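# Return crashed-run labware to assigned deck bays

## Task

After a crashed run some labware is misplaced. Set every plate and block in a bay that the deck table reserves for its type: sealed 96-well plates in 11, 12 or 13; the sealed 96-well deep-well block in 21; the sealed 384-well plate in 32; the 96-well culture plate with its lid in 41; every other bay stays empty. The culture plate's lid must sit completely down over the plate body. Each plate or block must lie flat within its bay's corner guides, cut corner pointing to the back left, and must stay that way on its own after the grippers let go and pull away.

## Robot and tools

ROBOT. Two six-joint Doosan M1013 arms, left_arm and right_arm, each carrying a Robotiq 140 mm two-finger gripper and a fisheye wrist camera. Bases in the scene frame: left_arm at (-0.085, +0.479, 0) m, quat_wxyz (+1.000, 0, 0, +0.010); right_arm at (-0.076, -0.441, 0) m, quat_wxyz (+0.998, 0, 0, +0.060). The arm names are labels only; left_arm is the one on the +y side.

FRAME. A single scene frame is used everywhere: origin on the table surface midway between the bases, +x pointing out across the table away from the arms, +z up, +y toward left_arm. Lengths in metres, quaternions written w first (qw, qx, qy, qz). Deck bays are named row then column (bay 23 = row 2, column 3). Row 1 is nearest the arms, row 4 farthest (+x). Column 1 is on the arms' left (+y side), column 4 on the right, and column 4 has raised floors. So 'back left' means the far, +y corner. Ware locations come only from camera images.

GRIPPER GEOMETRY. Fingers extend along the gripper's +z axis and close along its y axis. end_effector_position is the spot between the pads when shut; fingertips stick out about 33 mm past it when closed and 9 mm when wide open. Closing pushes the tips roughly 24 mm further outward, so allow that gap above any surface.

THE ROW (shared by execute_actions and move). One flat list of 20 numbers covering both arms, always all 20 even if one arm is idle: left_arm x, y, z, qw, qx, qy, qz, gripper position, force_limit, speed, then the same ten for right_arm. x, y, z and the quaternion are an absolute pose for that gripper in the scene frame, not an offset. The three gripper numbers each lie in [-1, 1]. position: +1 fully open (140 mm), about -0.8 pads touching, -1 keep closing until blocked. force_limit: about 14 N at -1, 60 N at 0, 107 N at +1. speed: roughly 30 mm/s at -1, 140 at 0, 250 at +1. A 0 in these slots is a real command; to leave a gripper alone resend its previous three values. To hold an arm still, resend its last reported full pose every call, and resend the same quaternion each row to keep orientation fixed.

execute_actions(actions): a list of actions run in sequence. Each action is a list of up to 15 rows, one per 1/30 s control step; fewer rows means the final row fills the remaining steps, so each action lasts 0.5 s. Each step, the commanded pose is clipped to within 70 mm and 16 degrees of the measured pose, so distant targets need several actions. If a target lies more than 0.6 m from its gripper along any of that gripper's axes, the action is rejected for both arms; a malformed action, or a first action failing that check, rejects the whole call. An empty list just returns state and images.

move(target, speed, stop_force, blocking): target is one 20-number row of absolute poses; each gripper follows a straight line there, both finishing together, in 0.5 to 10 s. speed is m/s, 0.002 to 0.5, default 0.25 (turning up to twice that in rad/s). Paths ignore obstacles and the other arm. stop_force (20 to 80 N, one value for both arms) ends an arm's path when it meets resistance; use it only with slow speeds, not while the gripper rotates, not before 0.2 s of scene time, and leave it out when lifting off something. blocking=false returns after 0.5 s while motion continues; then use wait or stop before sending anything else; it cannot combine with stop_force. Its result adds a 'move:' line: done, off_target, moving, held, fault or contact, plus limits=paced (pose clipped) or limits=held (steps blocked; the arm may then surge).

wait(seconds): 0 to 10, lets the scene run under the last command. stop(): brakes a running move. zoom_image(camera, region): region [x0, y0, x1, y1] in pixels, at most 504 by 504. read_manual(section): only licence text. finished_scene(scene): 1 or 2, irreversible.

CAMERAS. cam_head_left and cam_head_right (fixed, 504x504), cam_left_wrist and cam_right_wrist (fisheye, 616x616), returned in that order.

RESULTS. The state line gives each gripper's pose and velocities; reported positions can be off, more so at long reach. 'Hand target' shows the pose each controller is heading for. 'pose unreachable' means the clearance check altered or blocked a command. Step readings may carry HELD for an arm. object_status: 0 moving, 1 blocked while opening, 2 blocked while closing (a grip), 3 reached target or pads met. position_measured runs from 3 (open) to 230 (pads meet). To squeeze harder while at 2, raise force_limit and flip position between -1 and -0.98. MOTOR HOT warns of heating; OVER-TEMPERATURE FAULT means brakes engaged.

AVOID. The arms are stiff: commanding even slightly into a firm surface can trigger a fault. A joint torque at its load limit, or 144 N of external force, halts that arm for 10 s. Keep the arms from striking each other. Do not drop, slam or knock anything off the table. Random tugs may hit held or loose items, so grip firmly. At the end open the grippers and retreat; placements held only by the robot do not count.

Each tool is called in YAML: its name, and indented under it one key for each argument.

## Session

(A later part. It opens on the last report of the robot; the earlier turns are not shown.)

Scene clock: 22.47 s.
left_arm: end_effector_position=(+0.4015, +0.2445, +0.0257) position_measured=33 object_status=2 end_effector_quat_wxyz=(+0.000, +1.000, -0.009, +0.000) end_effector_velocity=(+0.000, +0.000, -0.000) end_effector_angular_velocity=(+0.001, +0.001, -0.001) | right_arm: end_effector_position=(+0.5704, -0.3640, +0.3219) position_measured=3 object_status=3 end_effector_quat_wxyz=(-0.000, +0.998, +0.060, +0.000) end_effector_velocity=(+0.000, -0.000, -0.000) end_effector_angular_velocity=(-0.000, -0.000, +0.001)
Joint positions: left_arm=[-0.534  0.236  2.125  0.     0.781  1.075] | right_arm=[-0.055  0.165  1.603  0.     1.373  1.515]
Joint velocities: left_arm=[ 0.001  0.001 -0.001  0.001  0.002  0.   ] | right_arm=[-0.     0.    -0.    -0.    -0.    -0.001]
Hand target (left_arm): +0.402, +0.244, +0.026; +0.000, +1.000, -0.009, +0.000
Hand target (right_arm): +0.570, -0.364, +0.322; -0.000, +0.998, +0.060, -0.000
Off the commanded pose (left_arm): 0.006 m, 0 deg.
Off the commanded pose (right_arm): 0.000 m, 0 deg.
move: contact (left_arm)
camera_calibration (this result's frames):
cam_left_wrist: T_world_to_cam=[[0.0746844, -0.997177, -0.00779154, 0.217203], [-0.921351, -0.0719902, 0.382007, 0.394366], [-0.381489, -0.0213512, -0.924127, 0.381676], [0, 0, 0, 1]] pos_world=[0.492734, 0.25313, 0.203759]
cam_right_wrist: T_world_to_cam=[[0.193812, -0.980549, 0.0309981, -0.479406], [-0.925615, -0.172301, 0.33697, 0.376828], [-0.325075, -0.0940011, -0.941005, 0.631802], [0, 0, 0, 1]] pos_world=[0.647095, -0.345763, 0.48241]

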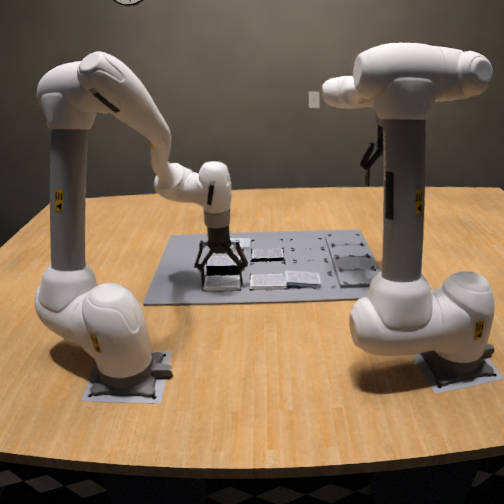

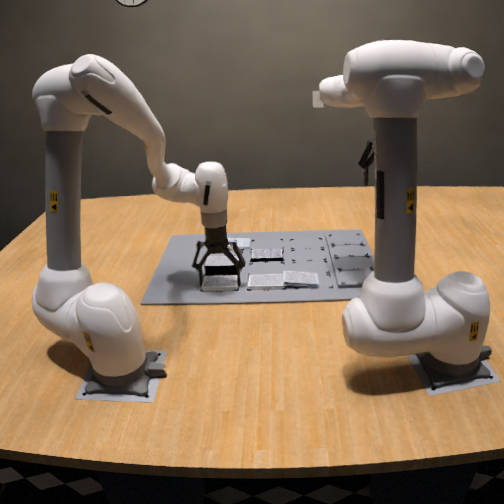

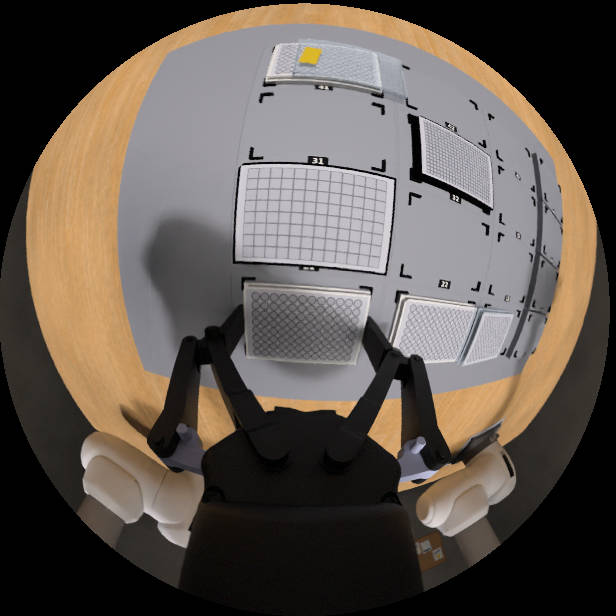

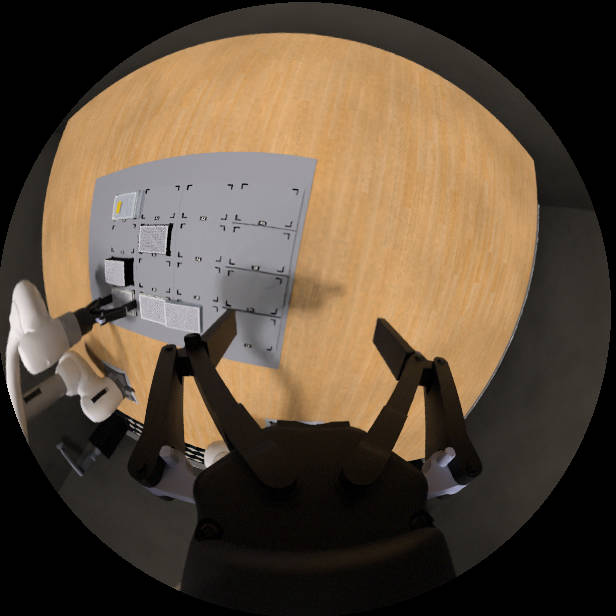

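move:
  target: [0.4005,0.2457,0.029,0,1,-0.009,0,-1,-0.3,-1,0.5704,-0.364,0.3219,0,0.998,0.06,0,1,0,0]
  speed: 0.01

move:
  target: [0.4005,0.2457,0.019,0,1,-0.009,0,-1,-0.3,-1,0.5704,-0.364,0.3219,0,0.998,0.06,0,1,0,0]
  speed: 0.003
  stop_force: 20

zoom_image:
  camera: "cam_left_wrist"
  region: [220, 240, 420, 380]

Scene clock: 23.50 s.
left_arm: end_effector_position=(+0.4005, +0.2457, +0.0290) position_measured=33 object_status=2 end_effector_quat_wxyz=(-0.000, +1.000, -0.009, -0.000) end_effector_velocity=(+0.001, -0.001, +0.000) end_effector_angular_velocity=(-0.003, -0.002, +0.001) | right_arm: end_effector_position=(+0.5704, -0.3640, +0.3219) position_measured=3 object_status=3 end_effector_quat_wxyz=(-0.000, +0.998, +0.060, +0.000) end_effector_velocity=(+0.000, -0.000, -0.000) end_effector_angular_velocity=(-0.000, +0.000, -0.002)
Joint positions: left_arm=[-0.533  0.23   2.125  0.     0.787  1.076] | right_arm=[-0.055  0.165  1.603  0.     1.373  1.515]
Joint velocities: left_arm=[-0.    -0.    -0.001 -0.002 -0.002  0.   ] | right_arm=[-0.     0.     0.    -0.     0.     0.001]
Hand target (left_arm): +0.401, +0.246, +0.029; +0.000, +1.000, -0.009, -0.000
Hand target (right_arm): +0.570, -0.364, +0.322; -0.000, +0.998, +0.060, -0.000
Off the commanded pose (left_arm): 0.000 m, 0 deg.
Off the commanded pose (right_arm): 0.000 m, 0 deg.
move: done
camera_calibration (this result's frames):
cam_left_wrist: T_world_to_cam=[[0.0746177, -0.997182, -0.00781923, 0.218495], [-0.921339, -0.0719383, 0.382045, 0.392261], [-0.381531, -0.0213032, -0.924111, 0.384369], [0, 0, 0, 1]] pos_world=[0.491751, 0.254286, 0.207046]
cam_right_wrist: T_world_to_cam=[[0.193812, -0.980549, 0.0309982, -0.479406], [-0.925615, -0.172301, 0.33697, 0.376828], [-0.325075, -0.0940013, -0.941005, 0.631802], [0, 0, 0, 1]] pos_world=[0.647095, -0.345763, 0.48241]

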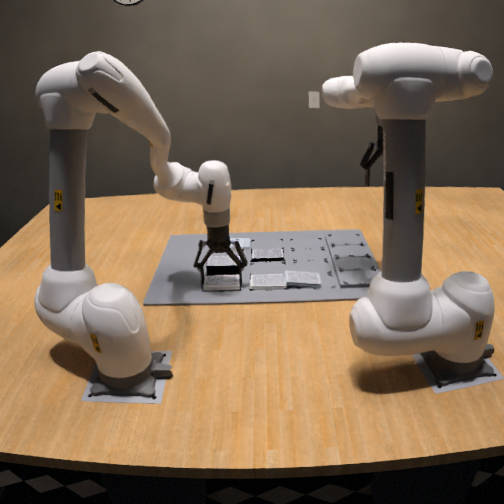

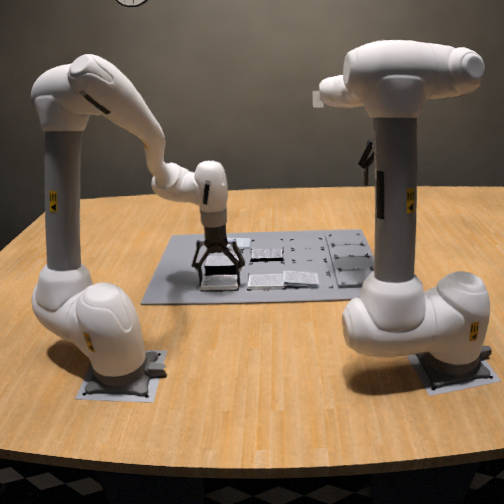

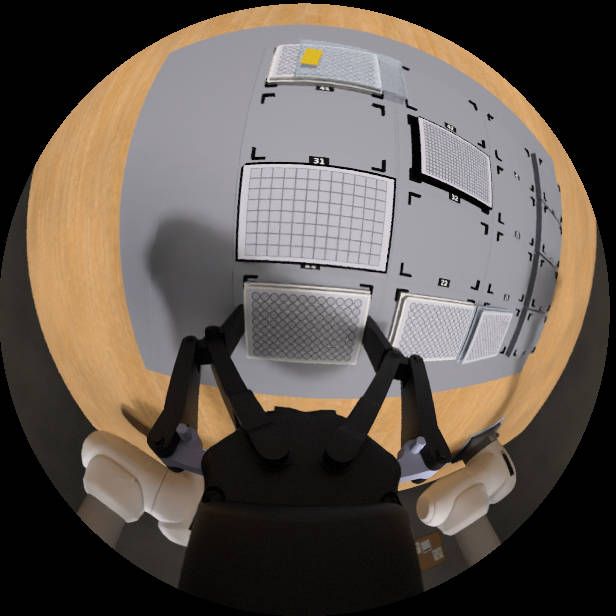

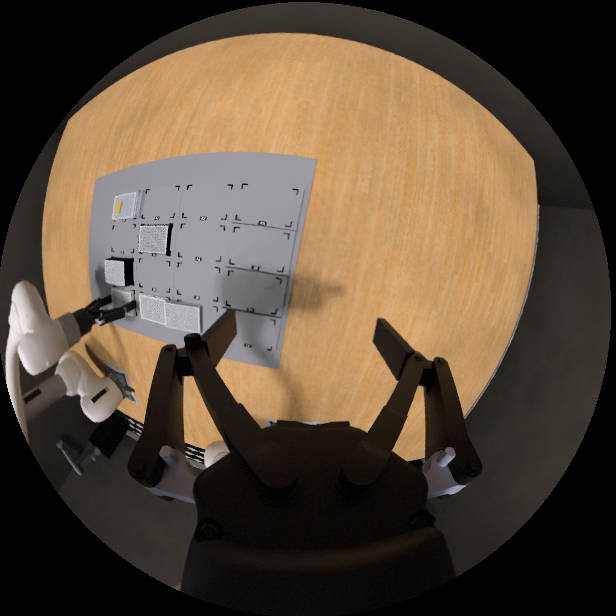

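Scene clock: 24.77 s.
left_arm: end_effector_position=(+0.4005, +0.2457, +0.0261) position_measured=33 object_status=2 end_effector_quat_wxyz=(+0.000, +1.000, -0.009, +0.000) end_effector_velocity=(+0.000, -0.000, +0.001) end_effector_angular_velocity=(+0.000, +0.000, +0.000) | right_arm: end_effector_position=(+0.5704, -0.3640, +0.3219) position_measured=3 object_status=3 end_effector_quat_wxyz=(-0.000, +0.998, +0.060, +0.000) end_effector_velocity=(+0.000, +0.000, -0.000) end_effector_angular_velocity=(+0.000, -0.000, -0.000)
Joint positions: left_arm=[-0.533  0.234  2.127  0.     0.781  1.076] | right_arm=[-0.055  0.165  1.603  0.     1.373  1.515]
Joint velocities: left_arm=[-0.    -0.    -0.001  0.     0.002 -0.   ] | right_arm=[ 0.     0.    -0.     0.    -0.001  0.   ]
Hand target (left_arm): +0.401, +0.246, +0.026; +0.000, +1.000, -0.009, +0.000
Hand target (right_arm): +0.570, -0.364, +0.322; -0.000, +0.998, +0.060, -0.000
Off the commanded pose (left_arm): 0.007 m, 0 deg.
Off the commanded pose (right_arm): 0.000 m, 0 deg.
move: contact (left_arm)
camera_calibration (this result's frames):
cam_left_wrist: T_world_to_cam=[[0.0746463, -0.99718, -0.00775824, 0.218466], [-0.921374, -0.0719434, 0.381961, 0.393412], [-0.381442, -0.0213637, -0.924146, 0.381649], [0, 0, 0, 1]] pos_world=[0.491748, 0.254307, 0.204126]
cam_right_wrist: T_world_to_cam=[[0.193812, -0.980549, 0.0309982, -0.479406], [-0.925615, -0.172301, 0.33697, 0.376828], [-0.325075, -0.0940012, -0.941005, 0.631802], [0, 0, 0, 1]] pos_world=[0.647095, -0.345763, 0.48241]

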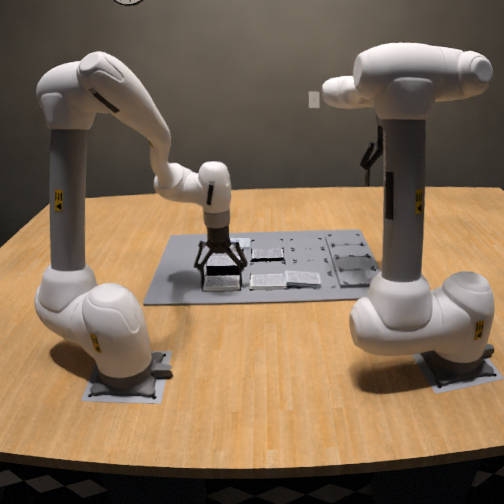

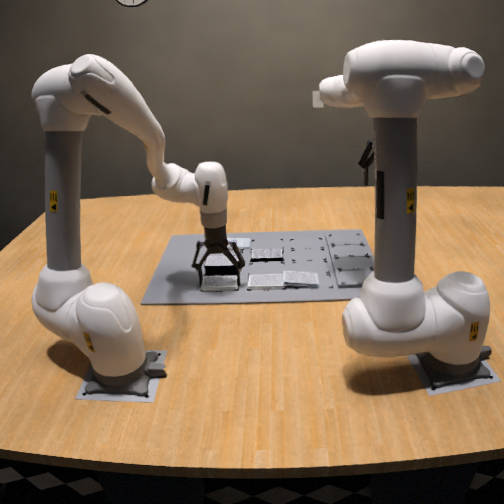

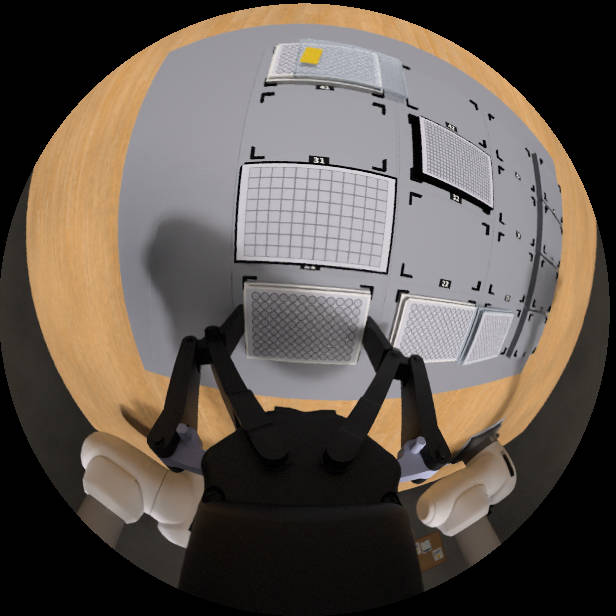

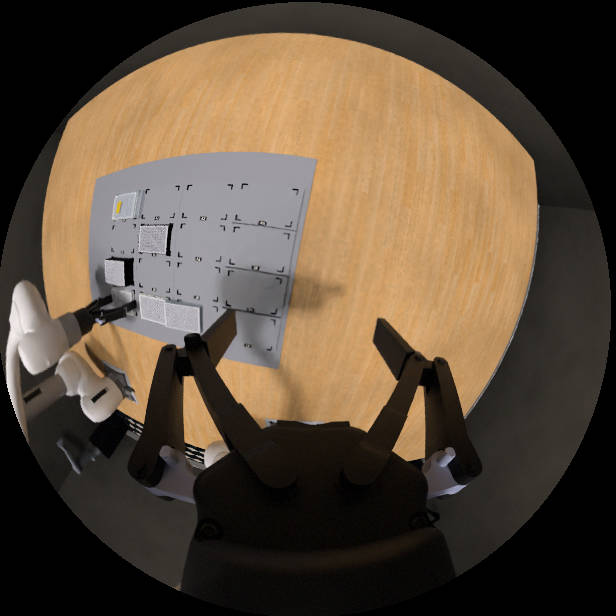

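Region (220, 240, 420, 380) of cam_left_wrist's 616x616 image, scaled by 2.520, with more detail than that image has; it fills the top 353 rows of this view, and the rest is white.

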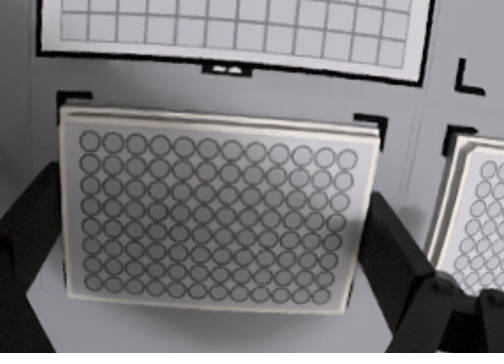

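move:
  target: [0.4005,0.2457,0.0263,0,1,-0.009,0,1,-0.3,-1,0.5704,-0.364,0.3219,0,0.998,0.06,0,1,0,0]
  speed: 0.01

move:
  target: [0.36,0.10,0.14,0,1,-0.009,0,1,-0.3,-1,0.5704,-0.364,0.3219,0,0.998,0.06,0,1,0,0]
  speed: 0.1

zoom_image:
  camera: "cam_left_wrist"
  region: [130, 180, 530, 380]

zoom_image:
  camera: "cam_head_left"
  region: [180, 250, 340, 300]

Scene clock: 26.03 s.
left_arm: end_effector_position=(+0.4005, +0.2457, +0.0263) position_measured=3 object_status=0 end_effector_quat_wxyz=(-0.000, +1.000, -0.009, -0.000) end_effector_velocity=(+0.001, -0.001, +0.001) end_effector_angular_velocity=(-0.001, -0.003, -0.001) | right_arm: end_effector_position=(+0.5704, -0.3640, +0.3219) position_measured=3 object_status=3 end_effector_quat_wxyz=(-0.000, +0.998, +0.060, +0.000) end_effector_velocity=(-0.000, -0.000, +0.000) end_effector_angular_velocity=(-0.000, +0.000, -0.001)
Joint positions: left_arm=[-0.533  0.233  2.127  0.     0.781  1.076] | right_arm=[-0.055  0.165  1.603  0.     1.373  1.515]
Joint velocities: left_arm=[ 0.    -0.001 -0.001  0.    -0.001  0.   ] | right_arm=[-0. -0. -0. -0.  0.  0.]
Hand target (left_arm): +0.401, +0.246, +0.026; +0.000, +1.000, -0.009, -0.000
Hand target (right_arm): +0.570, -0.364, +0.322; -0.000, +0.998, +0.060, -0.000
Off the commanded pose (left_arm): 0.000 m, 0 deg.
Off the commanded pose (right_arm): 0.000 m, 0 deg.
move: done
camera_calibration (this result's frames):
cam_left_wrist: T_world_to_cam=[[0.0746473, -0.997179, -0.0078561, 0.218498], [-0.921313, -0.0719784, 0.3821, 0.393272], [-0.381588, -0.0212848, -0.924087, 0.381865], [0, 0, 0, 1]] pos_world=[0.491731, 0.254317, 0.204324]
cam_right_wrist: T_world_to_cam=[[0.193812, -0.980549, 0.0309983, -0.479406], [-0.925615, -0.172301, 0.33697, 0.376828], [-0.325075, -0.0940013, -0.941005, 0.631802], [0, 0, 0, 1]] pos_world=[0.647095, -0.345763, 0.48241]

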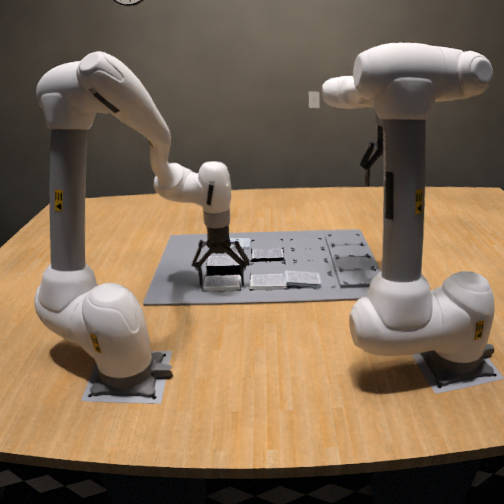

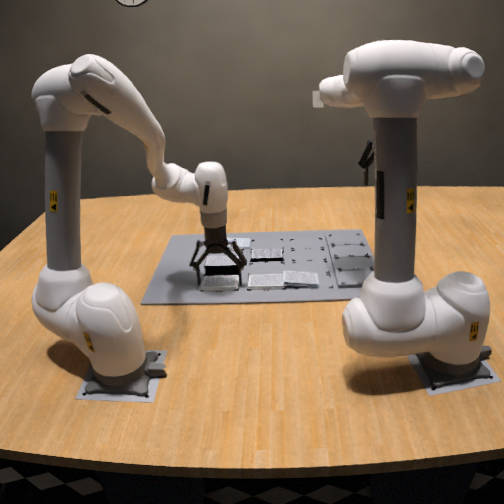

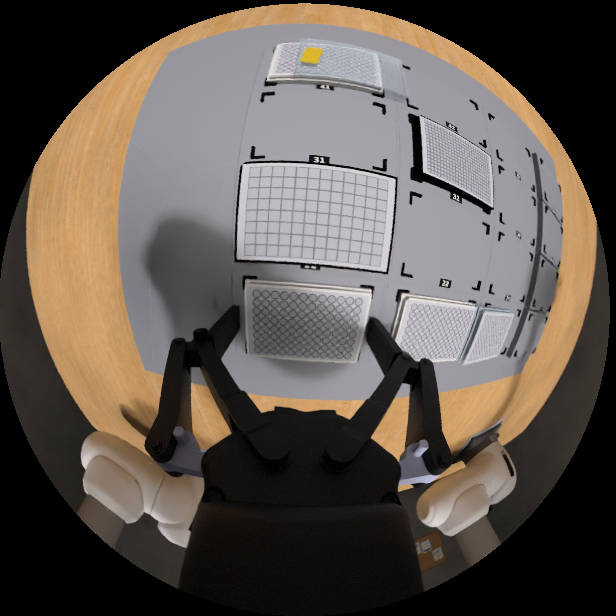

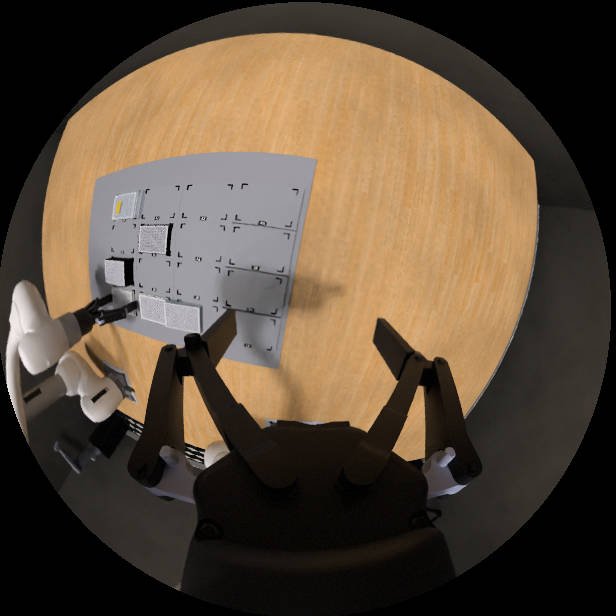

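Scene clock: 28.20 s.
left_arm: end_effector_position=(+0.3597, +0.0998, +0.1400) position_measured=3 object_status=3 end_effector_quat_wxyz=(+0.000, +1.000, -0.009, -0.000) end_effector_velocity=(+0.001, -0.001, +0.002) end_effector_angular_velocity=(-0.002, -0.003, -0.000) | right_arm: end_effector_position=(+0.5704, -0.3640, +0.3219) position_measured=3 object_status=3 end_effector_quat_wxyz=(-0.000, +0.998, +0.060, +0.000) end_effector_velocity=(+0.000, +0.000, +0.000) end_effector_angular_velocity=(+0.000, -0.000, -0.000)
Joint positions: left_arm=[-0.786  0.171  1.947 -0.     1.024  0.824] | right_arm=[-0.055  0.165  1.603  0.     1.373  1.515]
Joint velocities: left_arm=[-0.    -0.002 -0.001  0.001 -0.    -0.   ] | right_arm=[ 0. -0. -0.  0. -0.  0.]
Hand target (left_arm): +0.360, +0.100, +0.140; -0.000, +1.000, -0.009, -0.000
Hand target (right_arm): +0.570, -0.364, +0.322; -0.000, +0.998, +0.060, -0.000
Off the commanded pose (left_arm): 0.000 m, 0 deg.
Off the commanded pose (right_arm): 0.000 m, 0 deg.
move: done
camera_calibration (this result's frames):
cam_left_wrist: T_world_to_cam=[[0.0745421, -0.997188, -0.00771162, 0.0769698], [-0.92127, -0.0718231, 0.382234, 0.301688], [-0.381713, -0.021388, -0.924033, 0.468388], [0, 0, 0, 1]] pos_world=[0.450988, 0.108439, 0.318084]
cam_right_wrist: T_world_to_cam=[[0.193812, -0.980549, 0.0309982, -0.479406], [-0.925615, -0.172301, 0.33697, 0.376828], [-0.325075, -0.0940012, -0.941005, 0.631802], [0, 0, 0, 1]] pos_world=[0.647095, -0.345763, 0.48241]

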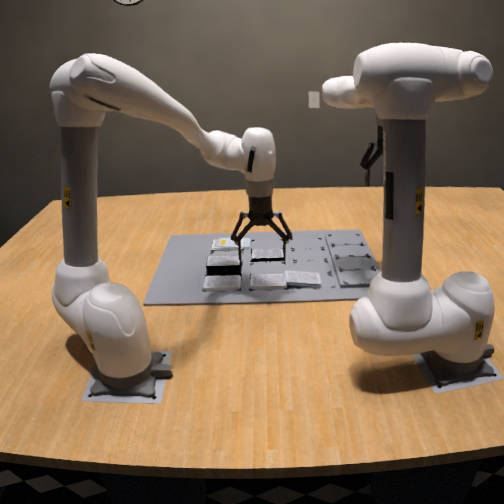

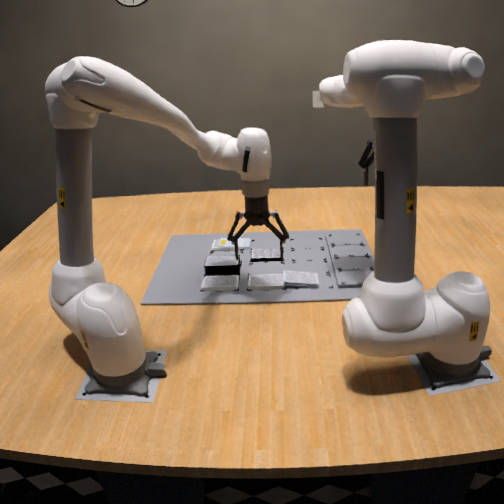

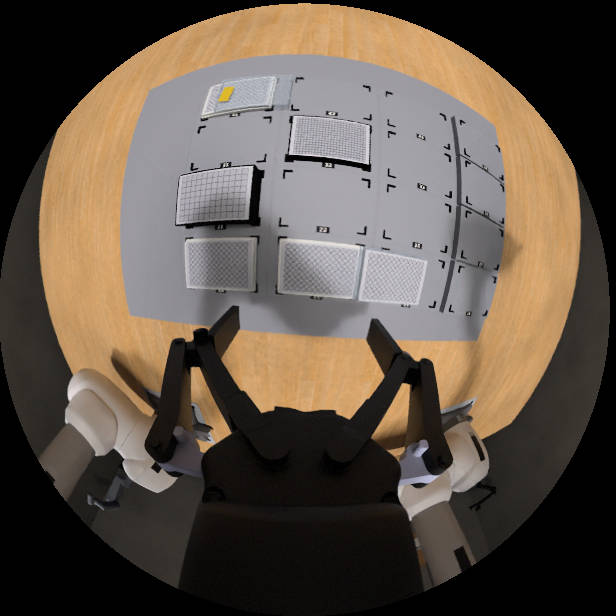

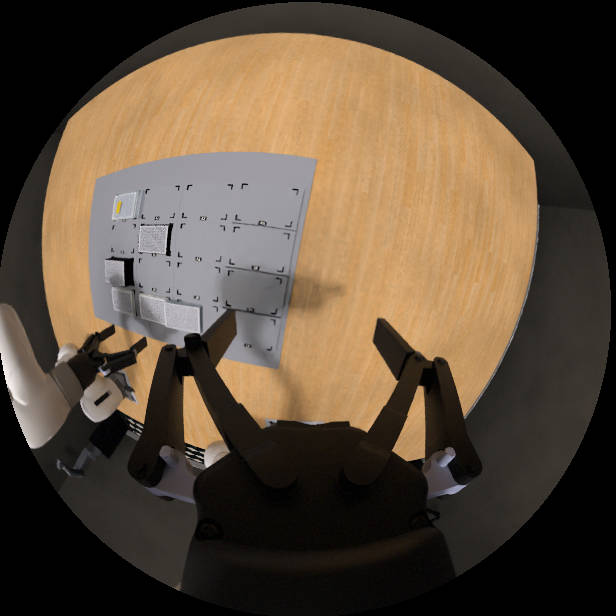

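Region (130, 180, 530, 380) of cam_left_wrist's 616x616 image, scaled by 1.260, with more detail than that image has.

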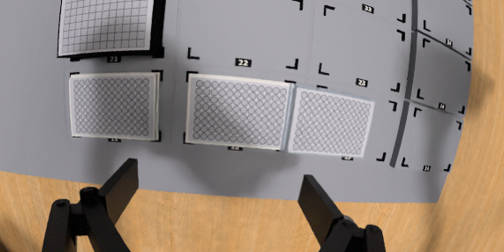

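Region (180, 250, 340, 300) of cam_head_left's 504x504 image, scaled by 3.150, with more detail than that image has; it fills the top 158 rows of this view, and the rest is white.

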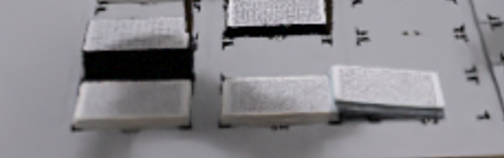

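zoom_image:
  camera: "cam_left_wrist"
  region: [170, 220, 370, 310]

zoom_image:
  camera: "cam_right_wrist"
  region: [90, 250, 230, 350]

Region (170, 220, 370, 310) of cam_left_wrist's 616x616 image, scaled by 2.520, with more detail than that image has; it fills the top 227 rows of this view, and the rest is white.

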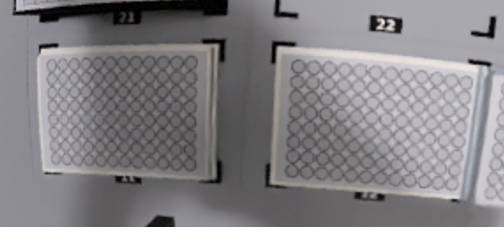

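Region (90, 250, 230, 350) of cam_right_wrist's 616x616 image, scaled by 3.600, with more detail than that image has; it fills the top 360 rows of this view, and the rest is white.

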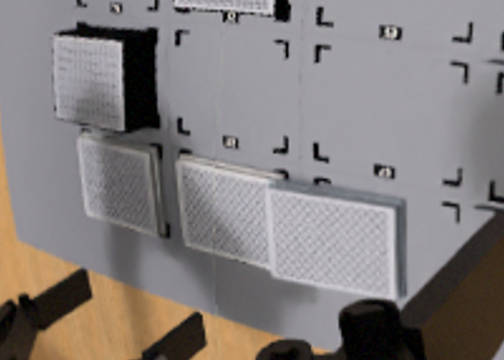

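move:
  target: [0.40,-0.031,0.12,-0.0435,0.7119,0.6996,0.0428,1,-0.3,-1,0.5704,-0.364,0.3219,0,0.998,0.06,0,1,0,0]
  speed: 0.25

move:
  target: [0.40,-0.031,0.06,-0.0435,0.7119,0.6996,0.0428,1,-0.3,-1,0.5704,-0.364,0.3219,0,0.998,0.06,0,1,0,0]
  speed: 0.1

zoom_image:
  camera: "cam_left_wrist"
  region: [150, 150, 500, 450]

zoom_image:
  camera: "cam_head_left"
  region: [220, 200, 380, 300]

Scene clock: 32.90 s.
left_arm: end_effector_position=(+0.3996, -0.0311, +0.1198) position_measured=3 object_status=3 end_effector_quat_wxyz=(-0.044, +0.712, +0.700, +0.043) end_effector_velocity=(+0.000, +0.000, -0.000) end_effector_angular_velocity=(+0.000, -0.001, -0.000) | right_arm: end_effector_position=(+0.5704, -0.3640, +0.3219) position_measured=3 object_status=3 end_effector_quat_wxyz=(-0.000, +0.998, +0.060, +0.000) end_effector_velocity=(-0.001, +0.000, -0.000) end_effector_angular_velocity=(+0.000, +0.002, -0.001)
Joint positions: left_arm=[-0.917  0.405  1.675  0.083  1.158 -0.916] | right_arm=[-0.055  0.165  1.603  0.     1.373  1.515]
Joint velocities: left_arm=[ 0.    -0.     0.001  0.001 -0.001 -0.   ] | right_arm=[0.    0.    0.    0.    0.002 0.001]
Hand target (left_arm): +0.400, -0.031, +0.120; -0.044, +0.712, +0.700, +0.043
Hand target (right_arm): +0.570, -0.364, +0.322; -0.000, +0.998, +0.060, -0.000
Off the commanded pose (left_arm): 0.000 m, 0 deg.
Off the commanded pose (right_arm): 0.000 m, 0 deg.
move: done
camera_calibration (this result's frames):
cam_left_wrist: T_world_to_cam=[[0.99713, 0.0757002, 0.00129684, -0.393136], [0.0726061, -0.960948, 0.267036, -0.0742032], [0.0214609, -0.266175, -0.963686, 0.298101], [0, 0, 0, 1]] pos_world=[0.390997, 0.0378021, 0.3076]
cam_right_wrist: T_world_to_cam=[[0.193812, -0.980549, 0.0309981, -0.479406], [-0.925615, -0.172301, 0.33697, 0.376828], [-0.325075, -0.0940012, -0.941005, 0.631802], [0, 0, 0, 1]] pos_world=[0.647095, -0.345763, 0.48241]

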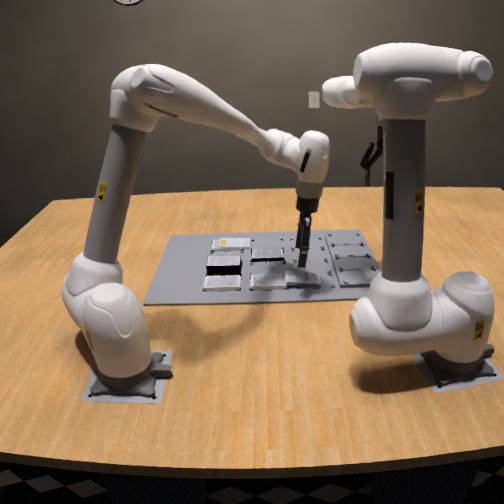

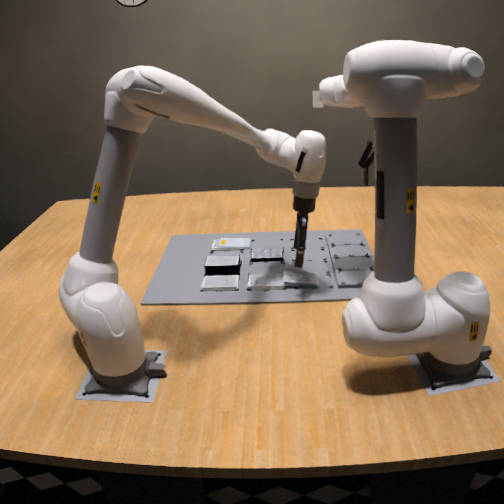

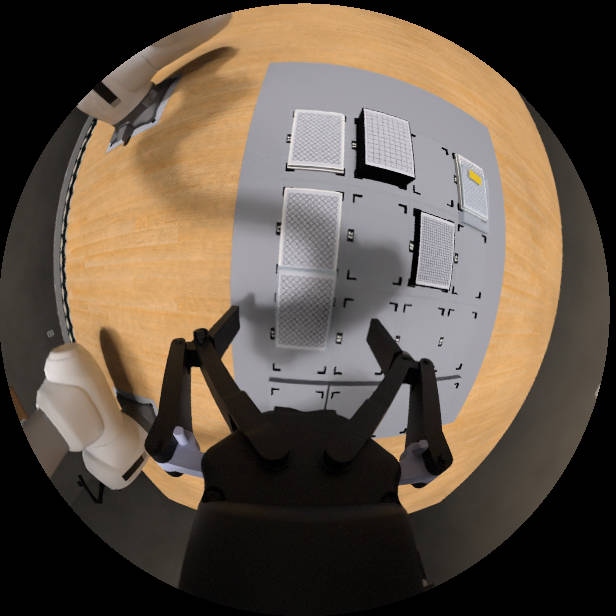

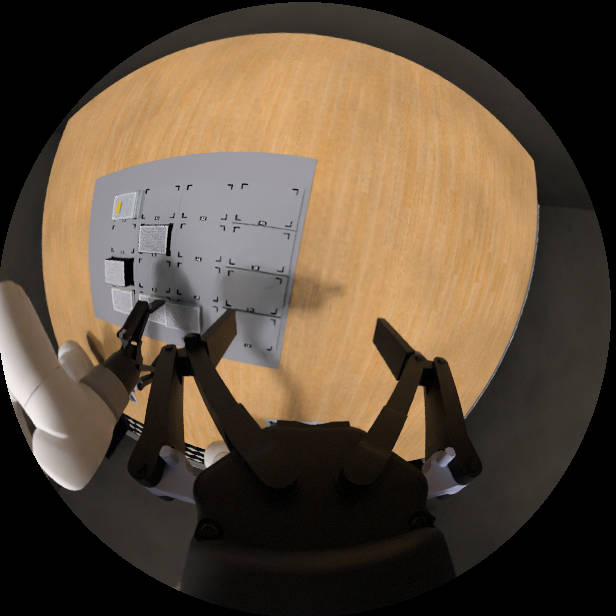

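Scene clock: 33.80 s.
left_arm: end_effector_position=(+0.4000, -0.0309, +0.0599) position_measured=3 object_status=3 end_effector_quat_wxyz=(-0.044, +0.712, +0.700, +0.043) end_effector_velocity=(+0.000, -0.000, +0.000) end_effector_angular_velocity=(-0.000, -0.001, +0.001) | right_arm: end_effector_position=(+0.5704, -0.3640, +0.3219) position_measured=3 object_status=3 end_effector_quat_wxyz=(-0.000, +0.998, +0.060, +0.000) end_effector_velocity=(-0.000, -0.000, -0.000) end_effector_angular_velocity=(-0.000, +0.000, +0.001)
Joint positions: left_arm=[-0.917  0.457  1.721  0.087  1.061 -0.925] | right_arm=[-0.055  0.165  1.603  0.     1.373  1.515]
Joint velocities: left_arm=[-0.     0.    -0.     0.    -0.    -0.001] | right_arm=[-0.     0.    -0.    -0.     0.    -0.001]
Hand target (left_arm): +0.400, -0.031, +0.060; -0.044, +0.712, +0.700, +0.043
Hand target (right_arm): +0.570, -0.364, +0.322; -0.000, +0.998, +0.060, -0.000
Off the commanded pose (left_arm): 0.000 m, 0 deg.
Off the commanded pose (right_arm): 0.000 m, 0 deg.
move: done
camera_calibration (this result's frames):
cam_left_wrist: T_world_to_cam=[[0.997133, 0.0756525, 0.00147986, -0.393407], [0.072517, -0.961024, 0.266786, -0.0580169], [0.0216052, -0.265914, -0.963755, 0.24041], [0, 0, 0, 1]] pos_world=[0.391292, 0.0379351, 0.247757]
cam_right_wrist: T_world_to_cam=[[0.193812, -0.980549, 0.0309981, -0.479406], [-0.925615, -0.172301, 0.33697, 0.376828], [-0.325075, -0.0940012, -0.941005, 0.631802], [0, 0, 0, 1]] pos_world=[0.647095, -0.345763, 0.48241]

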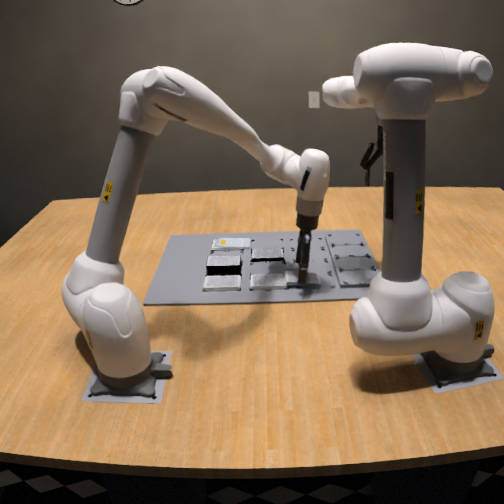

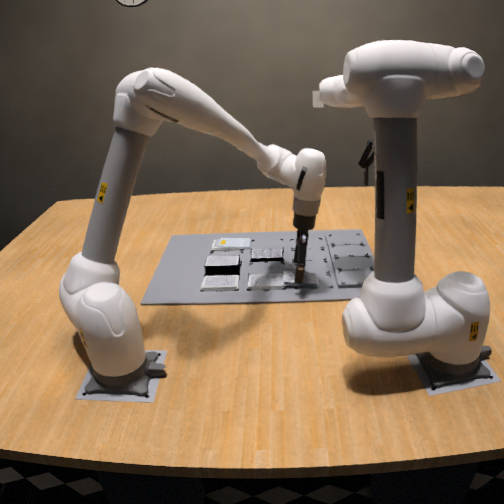

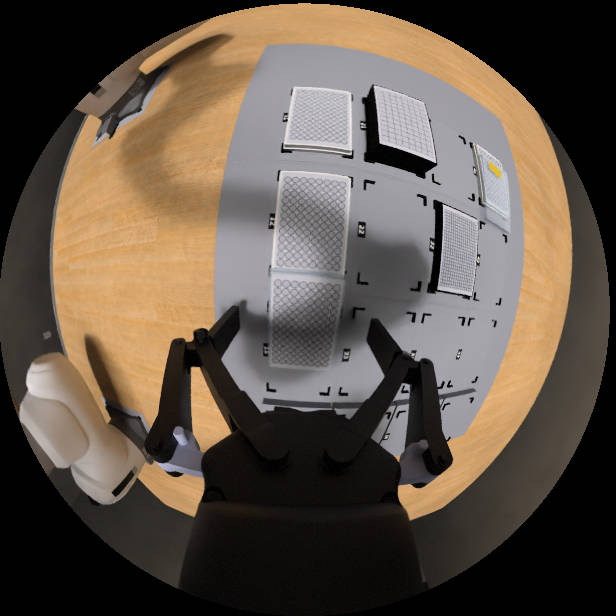

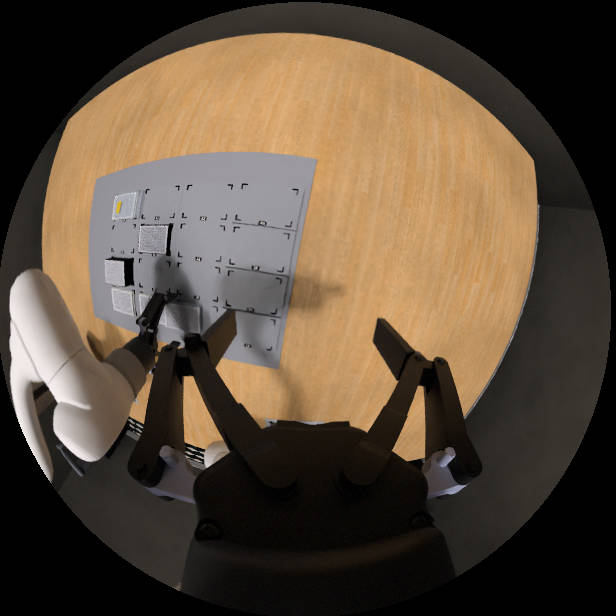

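Region (150, 150, 500, 450) of cam_left_wrist's 616x616 image, scaled by 1.440, with more detail than that image has; it fills the top 432 rows of this view, and the rest is white.

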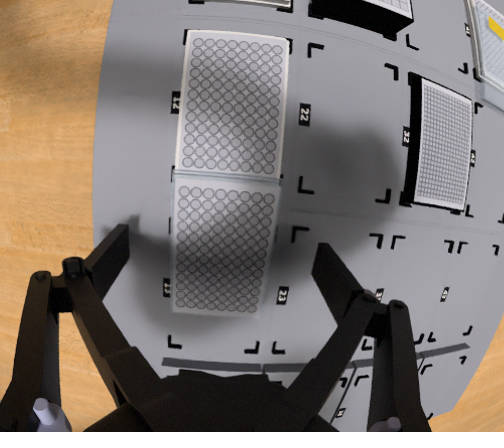

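Region (220, 200, 380, 300) of cam_head_left's 504x504 image, scaled by 3.150, with more detail than that image has; it fills the top 315 rows of this view, and the rest is white.

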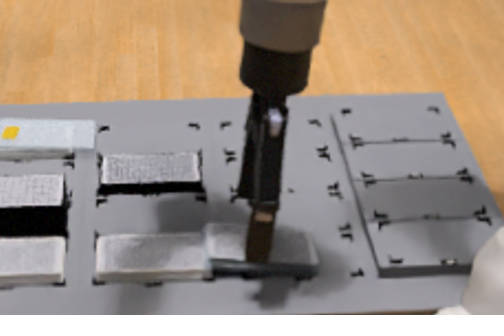

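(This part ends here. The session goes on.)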